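# Put a slip sheet and module in each crate

## Task

In every crate, lay exactly one thin slip sheet flat on the crate floor and stand exactly one small metal module on top of that sheet, keeping the module in the same orientation it has now. Afterwards, return every tool to the stand slot it came from, unlock from it, and move the arm well away from all tools; nothing may be left held or locked on, since a locked tool counts as part of the arm.

## Robot and tools

Robot: a single six-joint arm ending in a tool changer (no fingers of its own). Three tools hang in forked slots of a stand: grip50 (two-finger gripper, 50 mm max opening), grip85 (two-finger gripper, 85 mm), and cup (suction). Objects may get brief random shoves. Nothing may leave the table.

Frames: everything is in the scene frame, origin on the table top under the arm base, +z up, +y to the left when facing +x. end_effector_position is the centre of the changer's flat face, in metres; orientation is a quaternion in w, x, y, z order. The face's own z axis points out of the arm. Tool points relative to the face centre, in mm along face x, y, z: grip50 grip point (0, -25, 180); grip85 grip point (0, 0, 173) closed, 13 mm closer when fully open; cup rim centre (0, 0, 175). Both grippers close along face x. Reported position can be slightly wrong at long reach.

A row is 15 numbers: x, y, z (m, absolute target in scene frame), qw, qx, qy, qz (absolute target orientation), then eight values each in [-1, 1]: lock, grip50_position, grip50_force_limit, grip50_speed, grip85_position, grip85_force_limit, grip85_speed, cup_suction. The first seven form an absolute pose, not an offset. Repeat the wanted quaternion in every row instead of copying the drifted reported one. A target more than 0.6 m from the last reported position along any face axis is refused. Each step the controller clips the commanded pose to within 70 mm and 16 degrees of the measured one; position wins over orientation when both cannot be met.

Tool values: lock >0 locks onto the plate against the face, <0 unlocks, 0 keeps the last command; each takes about 1 s. Gripper position: +1 fully open; grip50 pads meet near -0.65, grip85 near -0.8; -1 means close until blocked. force_limit runs from 20 N at -1 to 185 N (grip50) or 235 N (grip85) at +1. speed from about 20 to 150 mm/s. cup_suction above 0.01 is on, at or below 0.01 is off and vents. Tool commands only work when tool_id names that tool and its readings are numbers, not n/a.

Tools (calls):
- execute_actions {actions, pictures}: actions is an empty list (just report state, with pictures), a list with one action {rows: up to 15 rows, steps: 5 to 15, default 15; one row per 1/30 s step, last row repeated}, or one wait {steps: up to 300, counted from the previous result including thinking time}. Five steps of each action are held back and run while you think.
- move {target: one 15-number row, speed: 0.002 to 0.5 m/s, default 0.25; rotation up to twice that in rad/s}: straight-line path to the absolute pose, 0.5 to 10 s long. It does not avoid obstacles and can overshoot the speed near full stretch. Result has a move: line (done, off_target, moving, held, fault) plus limits (paced = clipped, held = some steps blocked) and the remaining distance.
- wait {seconds: 0 to 10}: let time pass, nothing new sent.
- zoom_image {camera: cam_head_left, cam_head_right, cam_high, cam_low or cam_wrist; region: [x0, y0, x1, y1] pixels, top-left origin, max 504x504}.
- finished_scene {scene}: ends and grades the current scene; irreversible.

Results: state line with face pose and velocities, joint positions and torques (offset, noisy), tool_id, locked, unlocked, plate_near, in_stand, unlock_refused, gripper position_measured and object_status (0 moving, 1 blocked opening, 2 blocked closing = gripped, 3 at target or pads met, which can also happen on thin items), cup_suction_measured (1 = strong vacuum) and cup_part_present. grip50 opening in mm is about (250 - measured) x 0.202; grip85 counts: 78 is 60 mm, 130 is 40, 180 is 20, 230 closed. "pose unreachable" and HELD mark steps the clearance check changed or blocked. A "Hand target" line appears when nothing is held back. MOTOR HOT warns of overheating.

Picking a tool: align the face with the plate within about 1 mm and 1 degree, face -y pointing toward the fork's open side. When plate_near is 1, send lock +1 and wait for locked 1. The tool then boots (readings n/a); a gripper closes then opens fully on its own, so keep nothing in it. Lift 10 to 30 mm (about 20) to clear the 10 mm stops, slide at least 110 mm out along face -y, then rise. To return, reverse that path; when in_stand is 1, stay still, send lock -1 and wait for unlocked 1, then back away. Away from the stand, unlock is ignored. Slots are 180 mm apart; fork arms sit 40 to 70 mm either side along face x, front ends 45 mm toward the open side, tops 18 mm below a hung plate's face. The changer is 63 mm wide; its contact block sticks out 46 mm on face -y and its motor 58 mm on face +y.

Gripping: send -1, keep it, look for object_status 2. Changing position by 0.01 or more resets status. With force_limit -1, fingers never re-close and status stays 2 even if dropped. Suction: turn on, seat the whole rim flat on a smooth face away from edges; the cup shrinks up to 12 mm under vacuum. Release by setting down, turning suction off and rising 15 mm. Unlocking the cup drops what it holds. Fast or off-centre loads can tear free.

Avoid: contact torque over the load limits (waist, shoulder 316, elbow 148, wrist joints 41.8 N m) or any external force of 144 N triggers a 10 s stop. The arm is stiff, so aim only slightly past a contact and approach slowly. Avoid drops, slams and knocking items off the table.

Each tool is called after "Request:" in YAML: its name, and indented under it one key for each argument.

## Session

Request:
execute_actions:
  actions: []

Scene clock: 0.00 s of 15600.00 s.
end_effector_position=(+0.3742, -0.3842, +0.1723) locked=0 unlocked=1 plate_near=0 in_stand=0 unlock_refused=0 tool_id=none grip50_position_measured=n/a grip50_object_status=n/a grip85_position_measured=n/a grip85_object_status=n/a cup_suction_measured=n/a cup_part_present=n/a end_effector_quat_wxyz=(-0.117, +0.303, +0.919, +0.224) end_effector_velocity=(-0.000, +0.000, -0.000) end_effector_angular_velocity=(+0.001, +0.000, +0.000)
Joint positions: [-0.95   0.374  2.001  0.229  1.237 -1.996]
Joint velocities: [ 0.     0.     0.    -0.     0.001 -0.   ]
Joint torques (N m, as the joint torque sensors report them, + toward a larger angle): no reading
Hand target: +0.374, -0.384, +0.172; -0.117, +0.303, +0.919, +0.224

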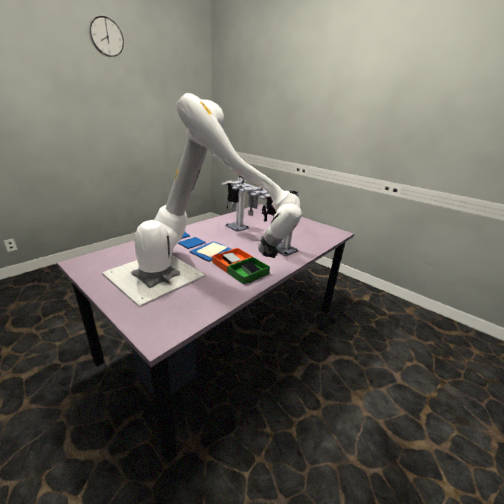

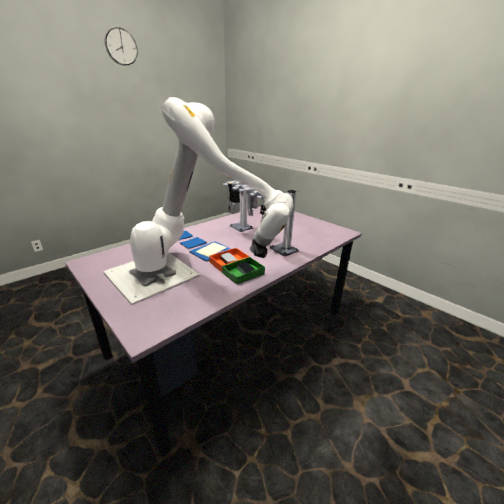

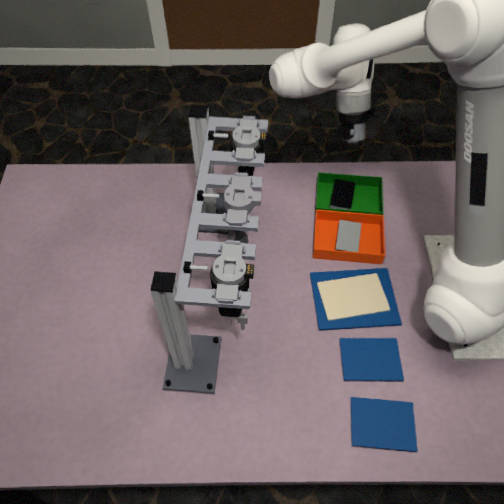

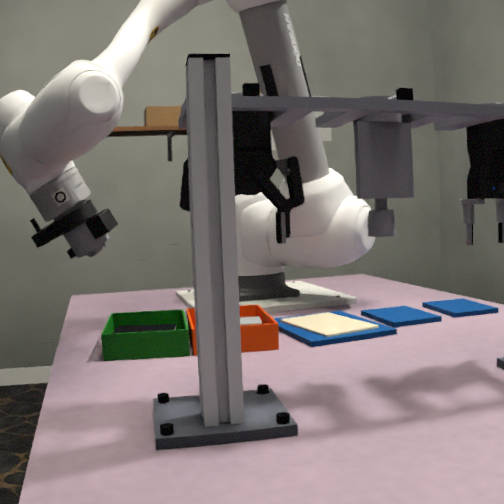

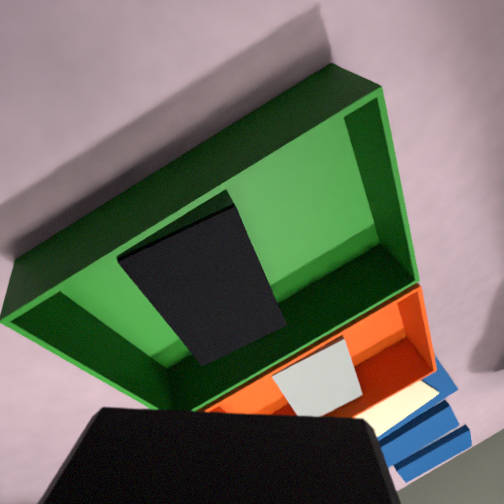

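Request:
zoom_image:
  camera: "cam_high"
  region: [280, 150, 504, 470]

Request:
zoom_image:
  camera: "cam_high"
  region: [140, 90, 320, 410]

Request:
zoom_image:
  camera: "cam_low"
  region: [80, 60, 504, 360]

Request:
zoom_image:
  camera: "cam_head_left"
  region: [150, 160, 330, 300]

Region (280, 150, 504, 470) of cam_high's 504x504 image, scaled by 1.575, with more detail than that image has; it fills the left 353 columns of this view, and the rest is white.

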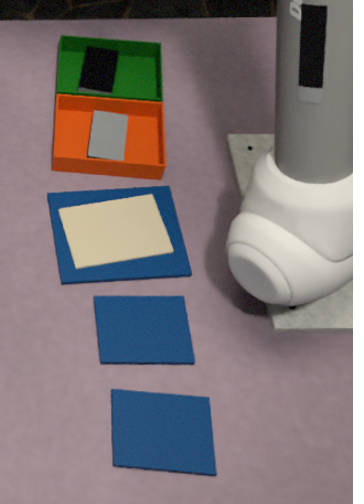

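Region (140, 90, 320, 410) of cam_high's 504x504 image, scaled by 1.575, with more detail than that image has; it fills the left 284 columns of this view, and the rest is white.

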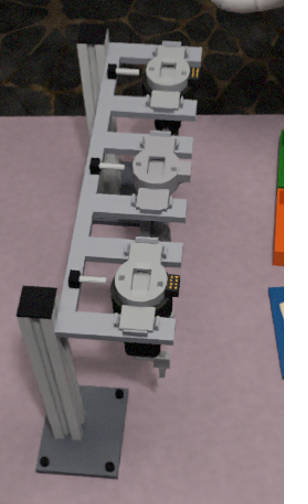

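Region (80, 60, 504, 360) of cam_low's 504x504 image, scaled by 1.189, with more detail than that image has; it fills the top 357 rows of this view, and the rest is white.

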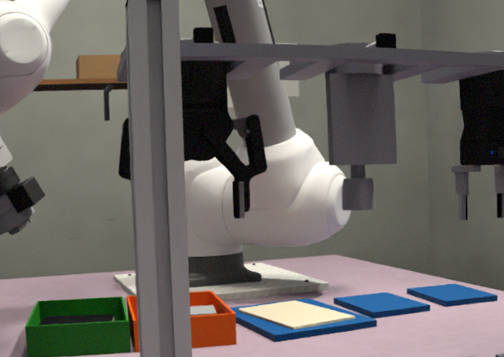

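Region (150, 160, 330, 300) of cam_head_left's 504x504 image, scaled by 2.800, with more detail than that image has.

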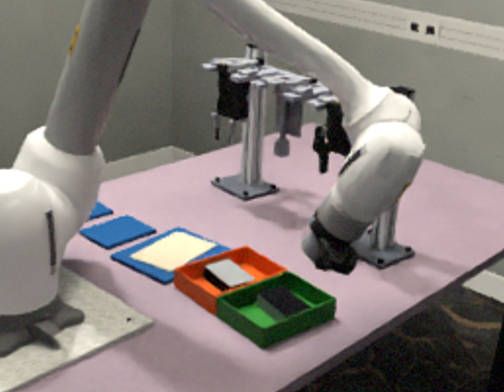

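Request:
move:
  target: [0.42, -0.2, 0.62, 0, 0.7071, 0.7071, 0, 0, 0, 0, 0, 0, 0, 0, 0]
  speed: 0.3

Scene clock: 3.37 s of 15600.00 s.
end_effector_position=(+0.4209, -0.2003, +0.6204) locked=0 unlocked=1 plate_near=0 in_stand=0 unlock_refused=0 tool_id=none grip50_position_measured=n/a grip50_object_status=n/a grip85_position_measured=n/a grip85_object_status=n/a cup_suction_measured=n/a cup_part_present=n/a end_effector_quat_wxyz=(+0.000, +0.707, +0.707, -0.000) end_effector_velocity=(+0.000, +0.000, +0.001) end_effector_angular_velocity=(-0.001, +0.000, -0.001)
Joint positions: [-0.515 -0.146  1.66  -0.009  1.63  -0.502]
Joint velocities: [ 0.001  0.    -0.001 -0.001  0.001  0.002]
Joint torques (N m, as the joint torque sensors report them, + toward a larger angle): [ -2.66 -27.13 -45.53   4.64   0.    -0.14]
Hand target: +0.421, -0.200, +0.620; +0.000, +0.707, +0.707, -0.000
Off the commanded pose: 0.001 m, 0 deg.
Kept back: nothing.
move: done

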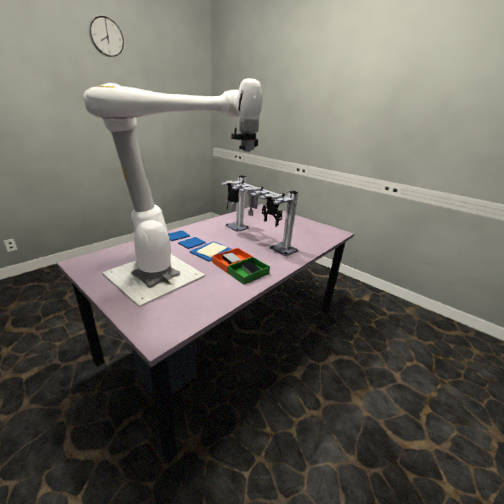

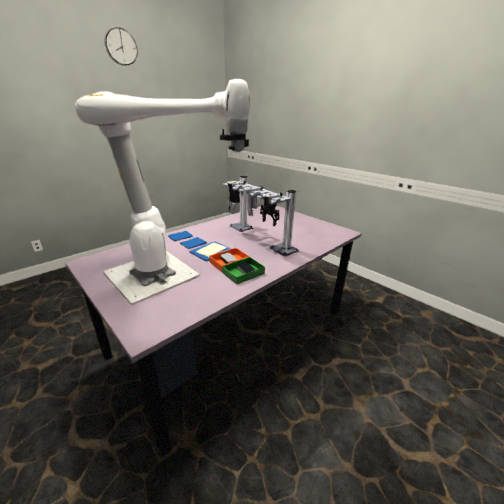

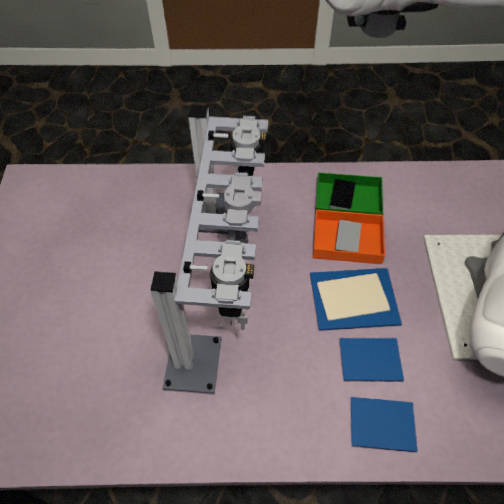

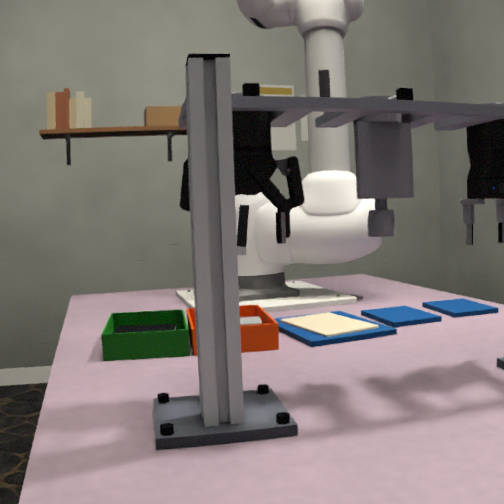

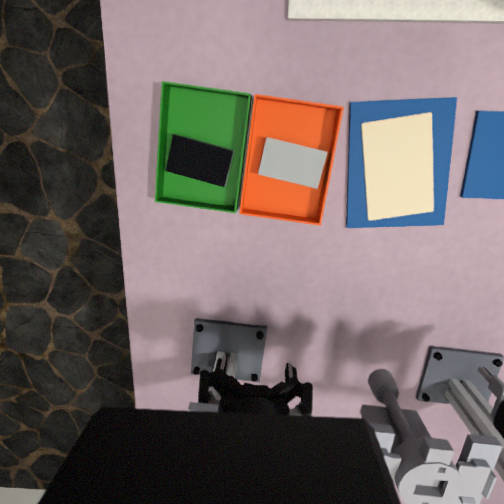

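Request:
move:
  target: [0.42, -0.1, 0.62, 0, 0.7071, 0.7071, 0, 0, 0, 0, 0, 0, 0, 0, 0]
  speed: 0.3

Scene clock: 4.43 s of 15600.00 s.
end_effector_position=(+0.4202, -0.0999, +0.6201) locked=0 unlocked=1 plate_near=0 in_stand=0 unlock_refused=0 tool_id=none grip50_position_measured=n/a grip50_object_status=n/a grip85_position_measured=n/a grip85_object_status=n/a cup_suction_measured=n/a cup_part_present=n/a end_effector_quat_wxyz=(+0.000, +0.707, +0.707, +0.000) end_effector_velocity=(+0.001, +0.001, -0.000) end_effector_angular_velocity=(-0.000, +0.001, +0.000)
Joint positions: [-0.311 -0.2    1.705 -0.008  1.641 -0.299]
Joint velocities: [ 0.002  0.001 -0.    -0.001 -0.     0.002]
Joint torques (N m, as the joint torque sensors report them, + toward a larger angle): [ -4.23 -21.03 -44.77   4.51  -0.03  -0.12]
Hand target: +0.420, -0.100, +0.620; +0.000, +0.707, +0.707, +0.000
Off the commanded pose: 0.000 m, 0 deg.
Kept back: nothing.
move: done

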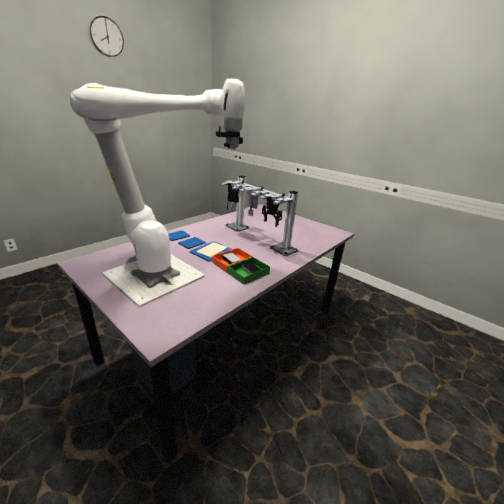

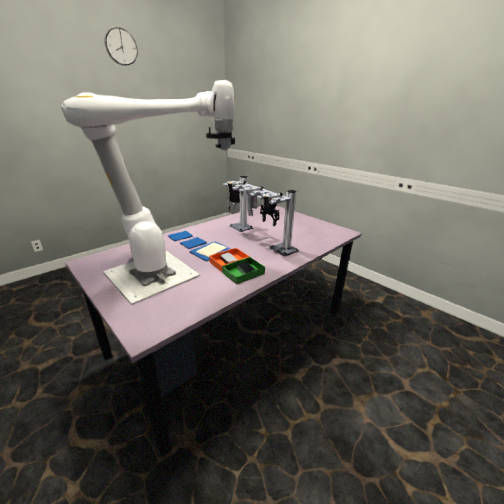

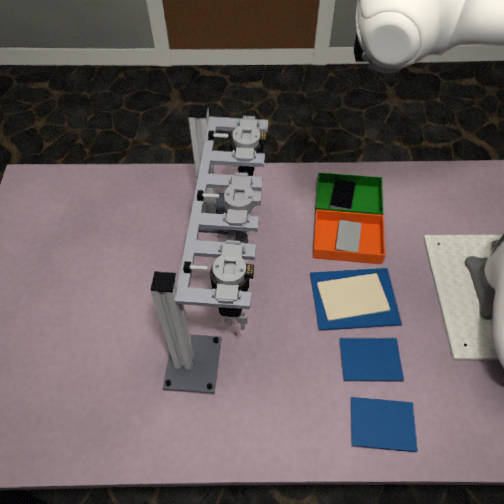

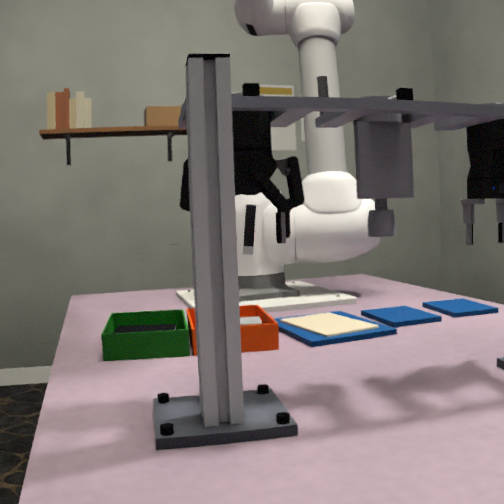

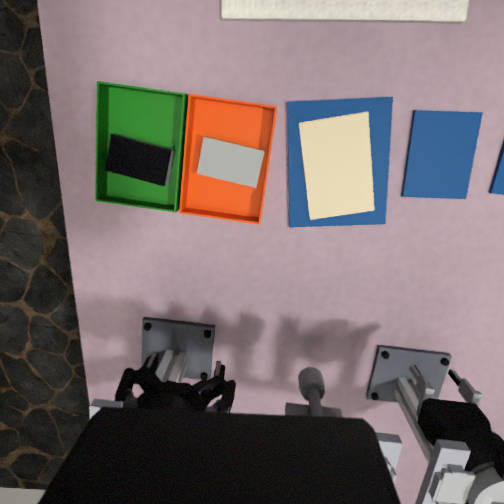

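Request:
move:
  target: [0.55, -0.02, 0.56, 0, 0.7071, 0.7071, 0, 0, 0, 0, 0, 0, 0, 0, 0]
  speed: 0.3

Scene clock: 6.50 s of 15600.00 s.
end_effector_position=(+0.5501, -0.0200, +0.5599) locked=0 unlocked=1 plate_near=0 in_stand=0 unlock_refused=0 tool_id=none grip50_position_measured=n/a grip50_object_status=n/a grip85_position_measured=n/a grip85_object_status=n/a cup_suction_measured=n/a cup_part_present=n/a end_effector_quat_wxyz=(+0.000, +0.707, +0.707, +0.000) end_effector_velocity=(+0.001, +0.000, -0.000) end_effector_angular_velocity=(-0.000, -0.000, +0.000)
Joint positions: [-0.102 -0.005  1.643 -0.007  1.51  -0.089]
Joint velocities: [ 0.001  0.001 -0.001 -0.    -0.001  0.001]
Joint torques (N m, as the joint torque sensors report them, + toward a larger angle): [ -1.78 -41.73 -45.08   4.55  -0.04  -0.05]
Hand target: +0.550, -0.020, +0.560; +0.000, +0.707, +0.707, +0.000
Off the commanded pose: 0.000 m, 0 deg.
Kept back: nothing.
move: done

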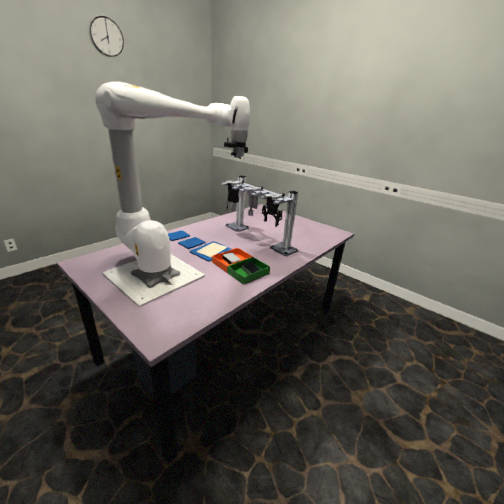

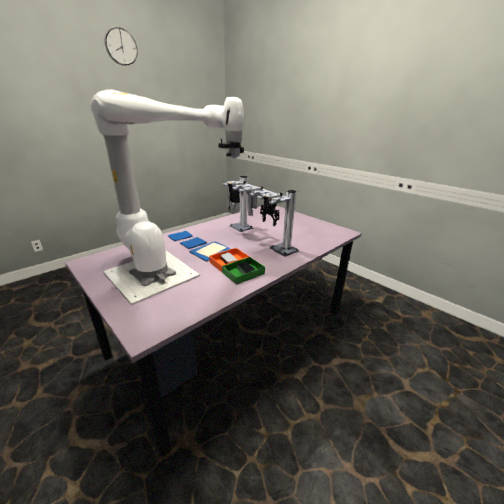

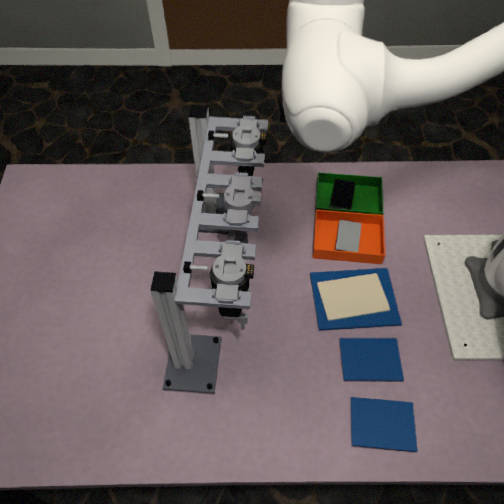

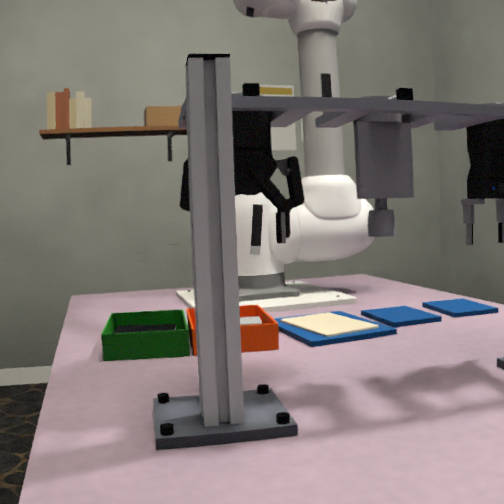

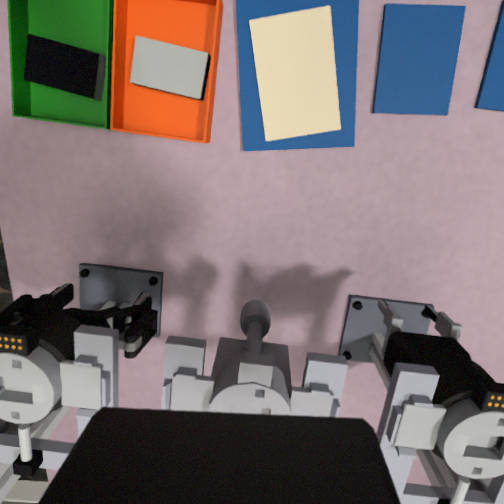

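Request:
move:
  target: [0.50, -0.035, 0.54, 0, 0.7431, 0.6691, 0, 0, 0, 0, 0, 0, 0, 0, 0]
  speed: 0.2

Request:
zoom_image:
  camera: "cam_wrist"
  region: [0, 250, 504, 420]

Scene clock: 7.57 s of 15600.00 s.
end_effector_position=(+0.5000, -0.0350, +0.5401) locked=0 unlocked=1 plate_near=0 in_stand=0 unlock_refused=0 tool_id=none grip50_position_measured=n/a grip50_object_status=n/a grip85_position_measured=n/a grip85_object_status=n/a cup_suction_measured=n/a cup_part_present=n/a end_effector_quat_wxyz=(-0.000, +0.743, +0.669, -0.000) end_effector_velocity=(-0.001, -0.000, -0.000) end_effector_angular_velocity=(-0.000, -0.000, -0.001)
Joint positions: [-0.141 -0.083  1.752 -0.007  1.479 -0.023]
Joint velocities: [-0.    -0.001  0.001 -0.    -0.     0.001]
Joint torques (N m, as the joint torque sensors report them, + toward a larger angle): [ -2.51 -34.94 -45.23   4.64   0.14  -0.03]
Hand target: +0.500, -0.035, +0.540; -0.000, +0.743, +0.669, -0.000
Off the commanded pose: 0.000 m, 0 deg.
Kept back: nothing.
move: done

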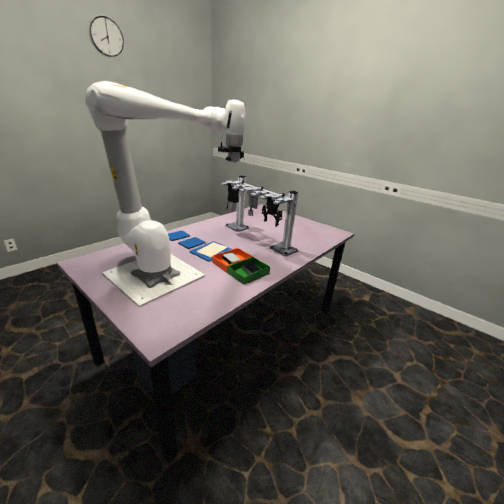

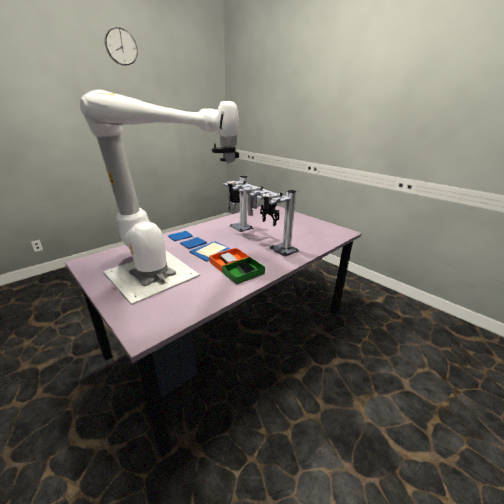

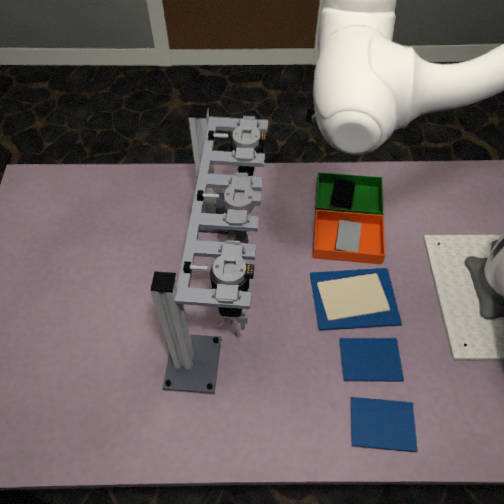

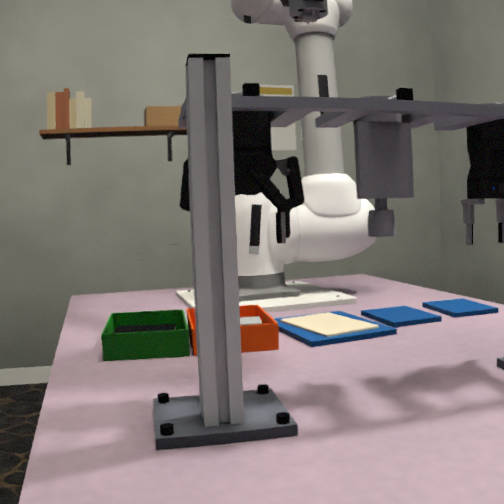

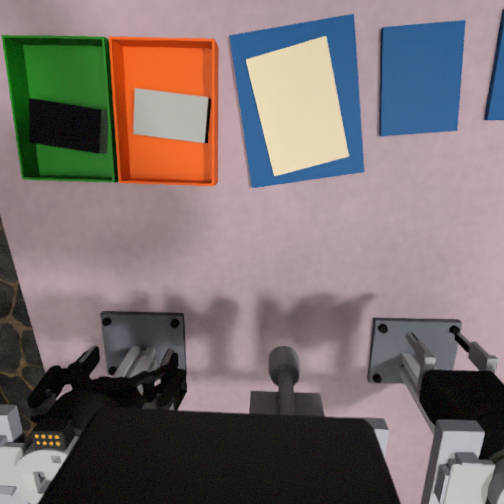

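Region (0, 250, 504, 420) of cam_wrist's 504x504 image, scaled by 1.000; it fills the top 170 rows of this view, and the rest is white.

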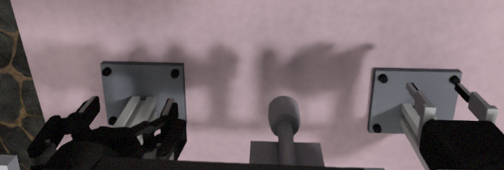

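Request:
move:
  target: [0.56, -0.02, 0.64, 0, 0.7431, 0.6691, 0, 0, 0, 0, 0, 0, 0, 0, 0]
  speed: 0.2

Request:
zoom_image:
  camera: "cam_wrist"
  region: [0, 280, 504, 420]

Scene clock: 8.97 s of 15600.00 s.
end_effector_position=(+0.5601, -0.0200, +0.6399) locked=0 unlocked=1 plate_near=0 in_stand=0 unlock_refused=0 tool_id=none grip50_position_measured=n/a grip50_object_status=n/a grip85_position_measured=n/a grip85_object_status=n/a cup_suction_measured=n/a cup_part_present=n/a end_effector_quat_wxyz=(-0.000, +0.743, +0.669, +0.000) end_effector_velocity=(+0.000, +0.000, +0.001) end_effector_angular_velocity=(-0.000, -0.002, -0.000)
Joint positions: [-0.1    0.012  1.482 -0.007  1.653  0.017]
Joint velocities: [ 0.    -0.001 -0.001 -0.    -0.     0.   ]
Joint torques (N m, as the joint torque sensors report them, + toward a larger angle): [ -3.09 -44.68 -45.14   4.56   0.1    0.01]
Hand target: +0.560, -0.020, +0.640; +0.000, +0.743, +0.669, +0.000
Off the commanded pose: 0.000 m, 0 deg.
Kept back: nothing.
move: done

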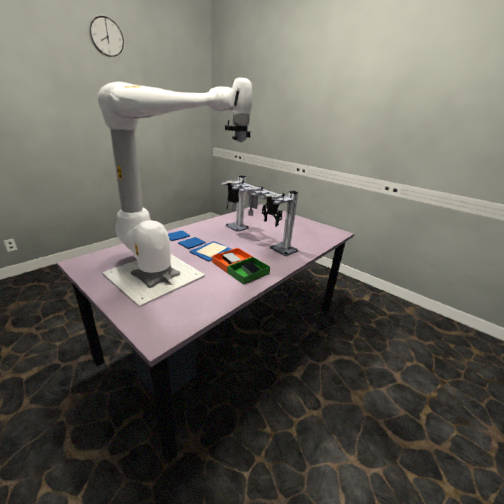

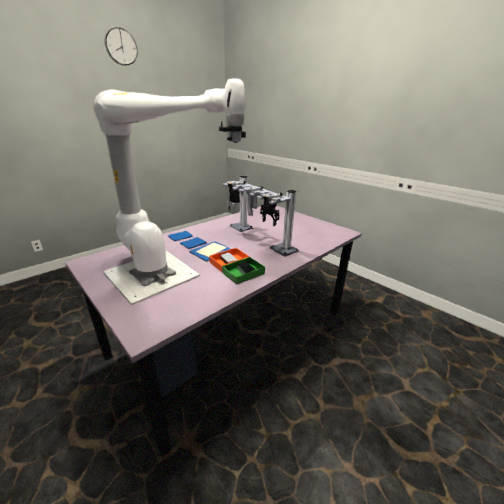

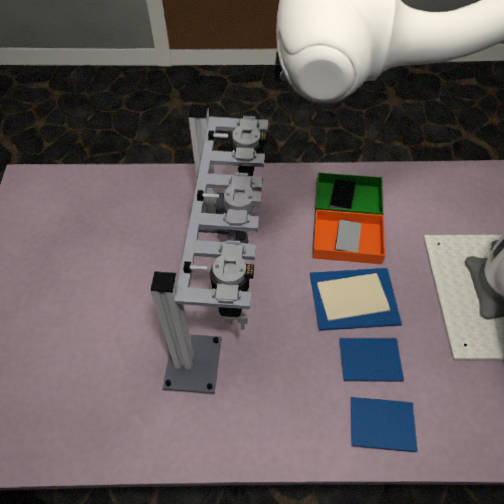

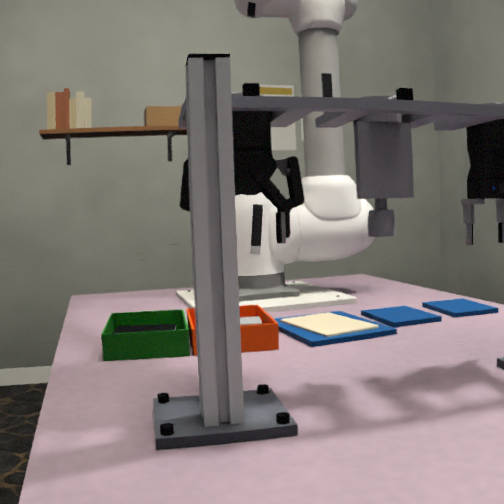

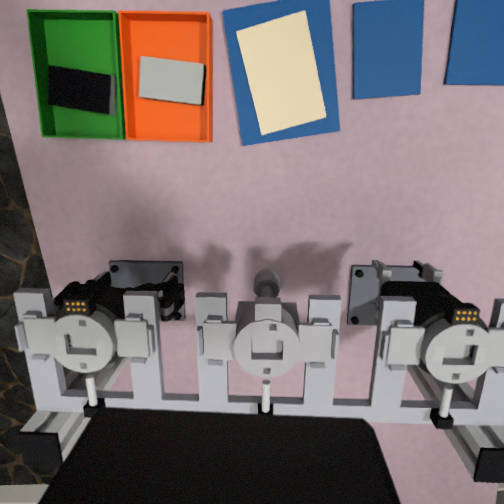

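Region (0, 280, 504, 420) of cam_wrist's 504x504 image, scaled by 1.000.

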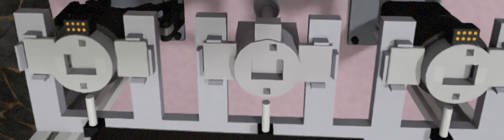

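Request:
zoom_image:
  camera: "cam_wrist"
  region: [10, 280, 180, 420]

Request:
zoom_image:
  camera: "cam_wrist"
  region: [180, 280, 350, 420]

Request:
zoom_image:
  camera: "cam_wrist"
  region: [334, 280, 504, 420]

Region (10, 280, 180, 420) of cam_wrist's 504x504 image, scaled by 2.965, with more detail than that image has; it fills the top 415 rows of this view, and the rest is white.

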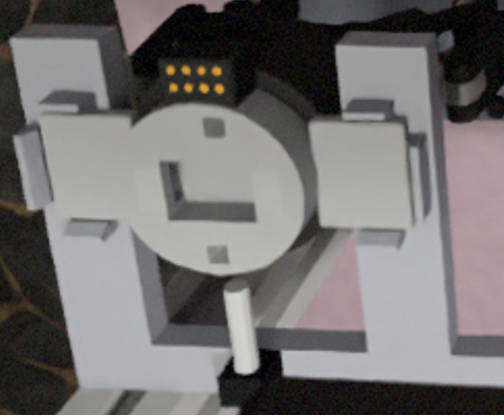

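Region (180, 280, 350, 420) of cam_wrist's 504x504 image, scaled by 2.965, with more detail than that image has; it fills the top 415 rows of this view, and the rest is white.

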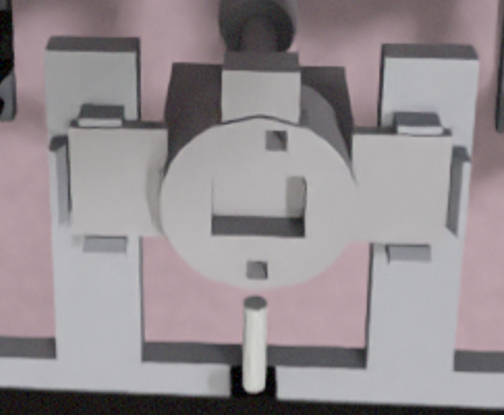

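Region (334, 280, 504, 420) of cam_wrist's 504x504 image, scaled by 2.965, with more detail than that image has; it fills the top 415 rows of this view, and the rest is white.

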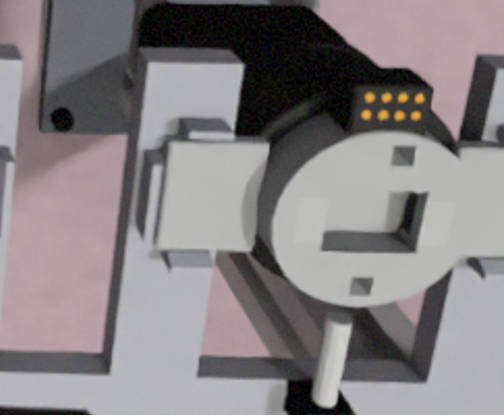

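Request:
move:
  target: [0.69, -0.021, 0.43, 0, 0.7501, 0.6613, 0, 0, 0, 0, 0, 0, 0, 0, 0]
  speed: 0.15

Scene clock: 12.20 s of 15600.00 s.
end_effector_position=(+0.6897, -0.0211, +0.4298) locked=0 unlocked=1 plate_near=0 in_stand=0 unlock_refused=0 tool_id=none grip50_position_measured=n/a grip50_object_status=n/a grip85_position_measured=n/a grip85_object_status=n/a cup_suction_measured=n/a cup_part_present=n/a end_effector_quat_wxyz=(-0.000, +0.750, +0.661, +0.000) end_effector_velocity=(+0.000, -0.000, -0.000) end_effector_angular_velocity=(-0.000, -0.001, -0.000)
Joint positions: [-0.087  0.252  1.588 -0.007  1.308  0.052]
Joint velocities: [-0.     0.001 -0.     0.    -0.001  0.   ]
Joint torques (N m, as the joint torque sensors report them, + toward a larger angle): [ -2.96 -68.57 -43.4    4.42   0.09   0.08]
Hand target: +0.690, -0.021, +0.430; -0.000, +0.750, +0.662, +0.000
Off the commanded pose: 0.000 m, 0 deg.
Kept back: nothing.
move: done

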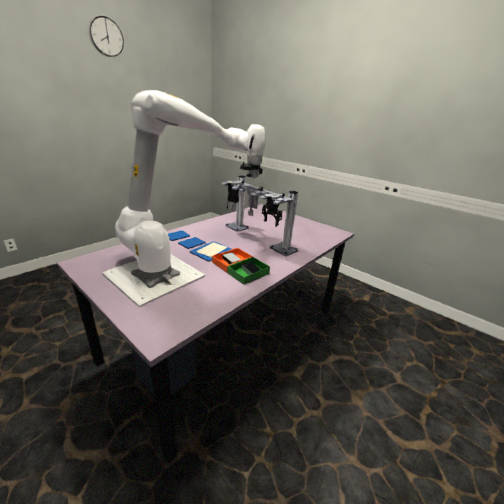

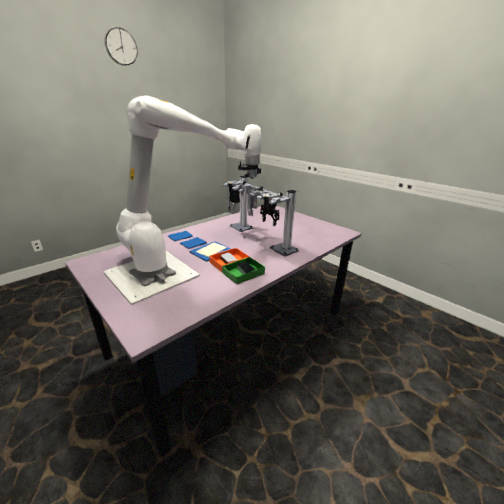

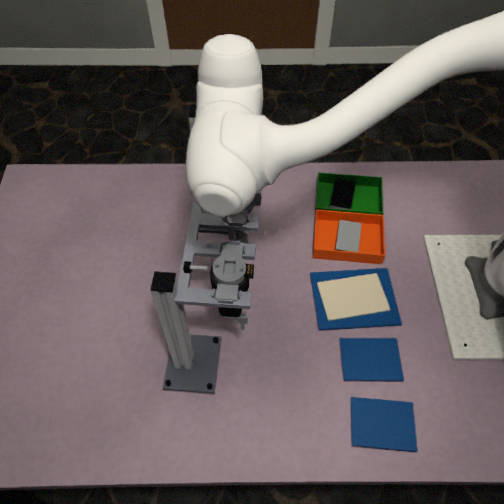

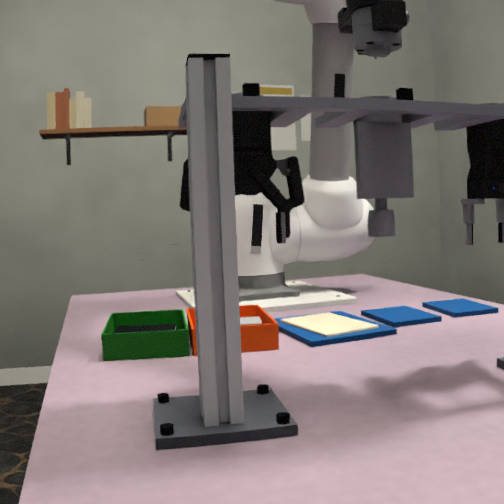

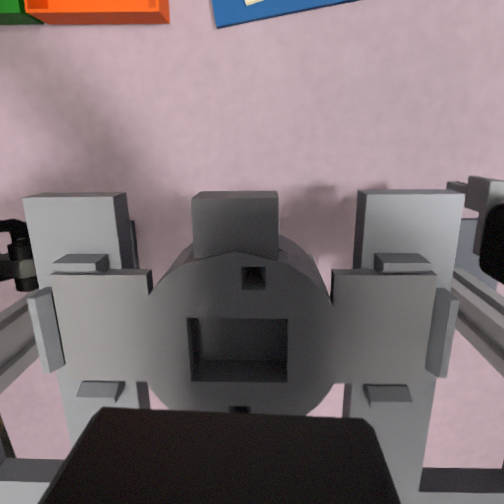

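Request:
zoom_image:
  camera: "cam_wrist"
  region: [0, 160, 504, 420]

Request:
zoom_image:
  camera: "cam_low"
  region: [300, 0, 460, 160]

Region (0, 160, 504, 420) of cam_wrist's 504x504 image, scaled by 1.000; it fills the top 260 rows of this view, and the rest is white.

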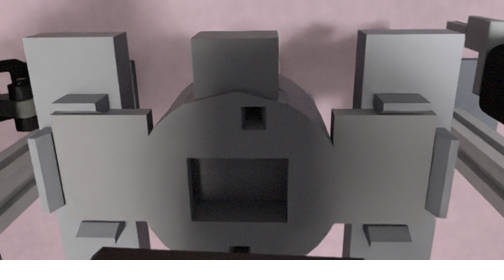

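Region (300, 0, 460, 160) of cam_low's 504x504 image, scaled by 3.150, with more detail than that image has.

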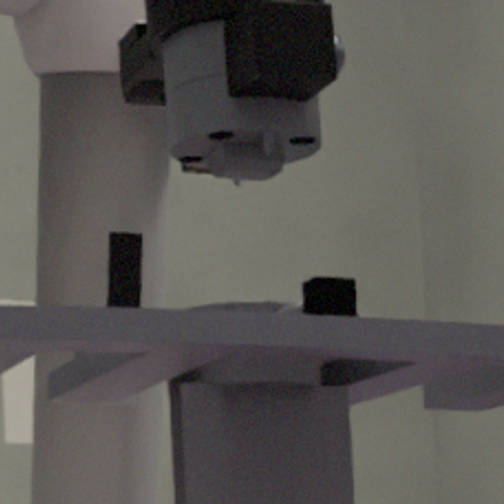

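Request:
zoom_image:
  camera: "cam_head_left"
  region: [215, 140, 305, 215]

Region (215, 140, 305, 215) of cam_head_left's 504x504 image, scaled by 5.600, with more detail than that image has.

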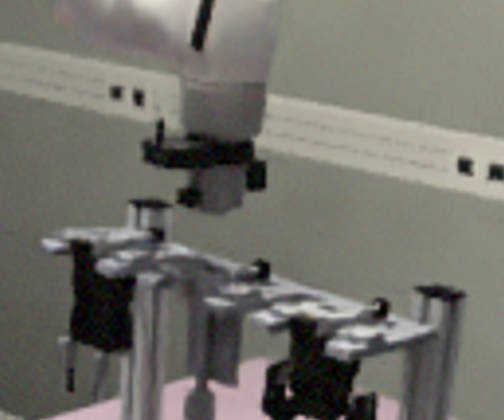

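Request:
move:
  target: [0.677, -0.0232, 0.40, 0, 0.7501, 0.6613, 0, 0, 0, 0, 0, 0, 0, 0, 0]
  speed: 0.05

Scene clock: 15.10 s of 15600.00 s.
end_effector_position=(+0.6770, -0.0232, +0.4000) locked=0 unlocked=1 plate_near=0 in_stand=0 unlock_refused=0 tool_id=none grip50_position_measured=n/a grip50_object_status=n/a grip85_position_measured=n/a grip85_object_status=n/a cup_suction_measured=n/a cup_part_present=n/a end_effector_quat_wxyz=(-0.000, +0.750, +0.661, +0.000) end_effector_velocity=(-0.001, +0.000, -0.000) end_effector_angular_velocity=(+0.000, +0.000, -0.000)
Joint positions: [-0.092  0.246  1.651 -0.007  1.251  0.049]
Joint velocities: [ 0.    -0.001  0.001  0.    -0.001  0.   ]
Joint torques (N m, as the joint torque sensors report them, + toward a larger angle): [ -3.19 -66.4  -41.71   4.45   0.03  -0.03]
Hand target: +0.677, -0.023, +0.400; -0.000, +0.750, +0.661, +0.000
Off the commanded pose: 0.000 m, 0 deg.
Kept back: nothing.
move: done

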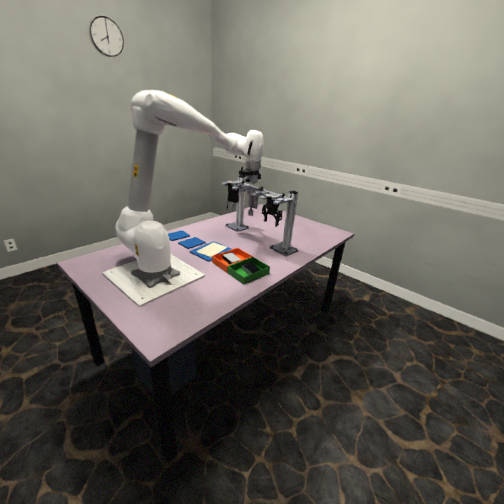

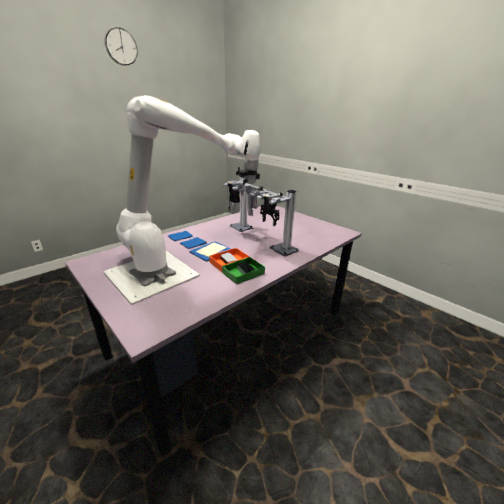

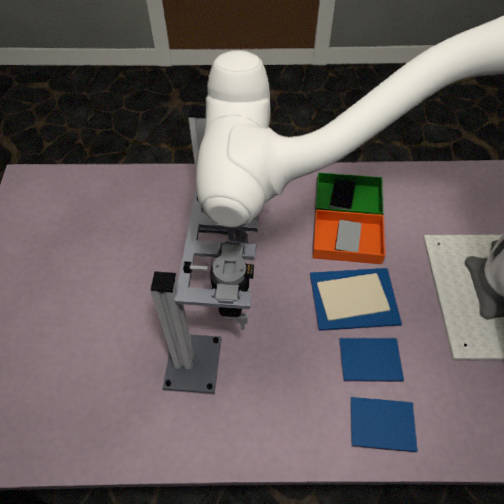

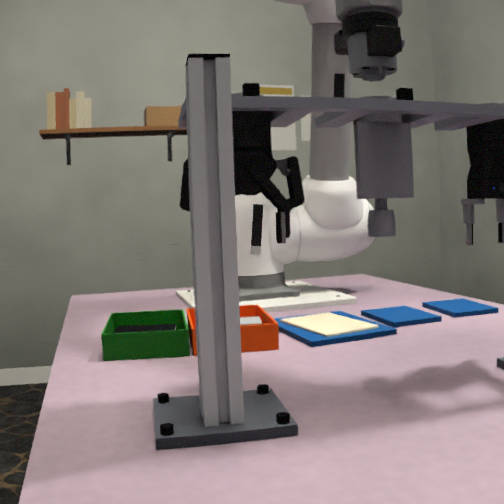

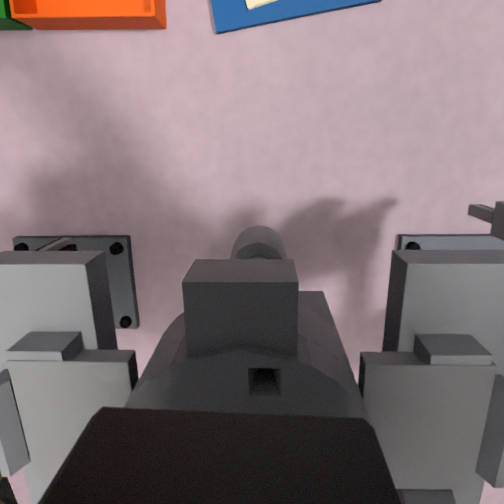

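Request:
zoom_image:
  camera: "cam_wrist"
  region: [0, 230, 504, 430]

Region (0, 230, 504, 430) of cam_wrist's 504x504 image, scaled by 1.000; it fills the top 200 rows of this view, and the rest is white.

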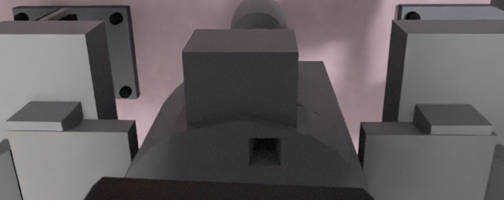

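Request:
zoom_image:
  camera: "cam_wrist"
  region: [60, 380, 420, 504]

Region (60, 380, 420, 504) of cam_wrist's 504x504 image, scaled by 1.400, with more detail than that image has; it fills the top 174 rows of this view, and the rest is white.

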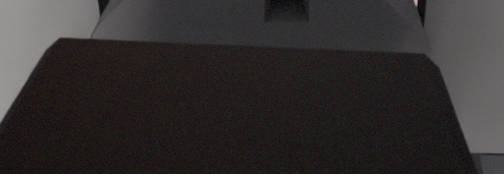

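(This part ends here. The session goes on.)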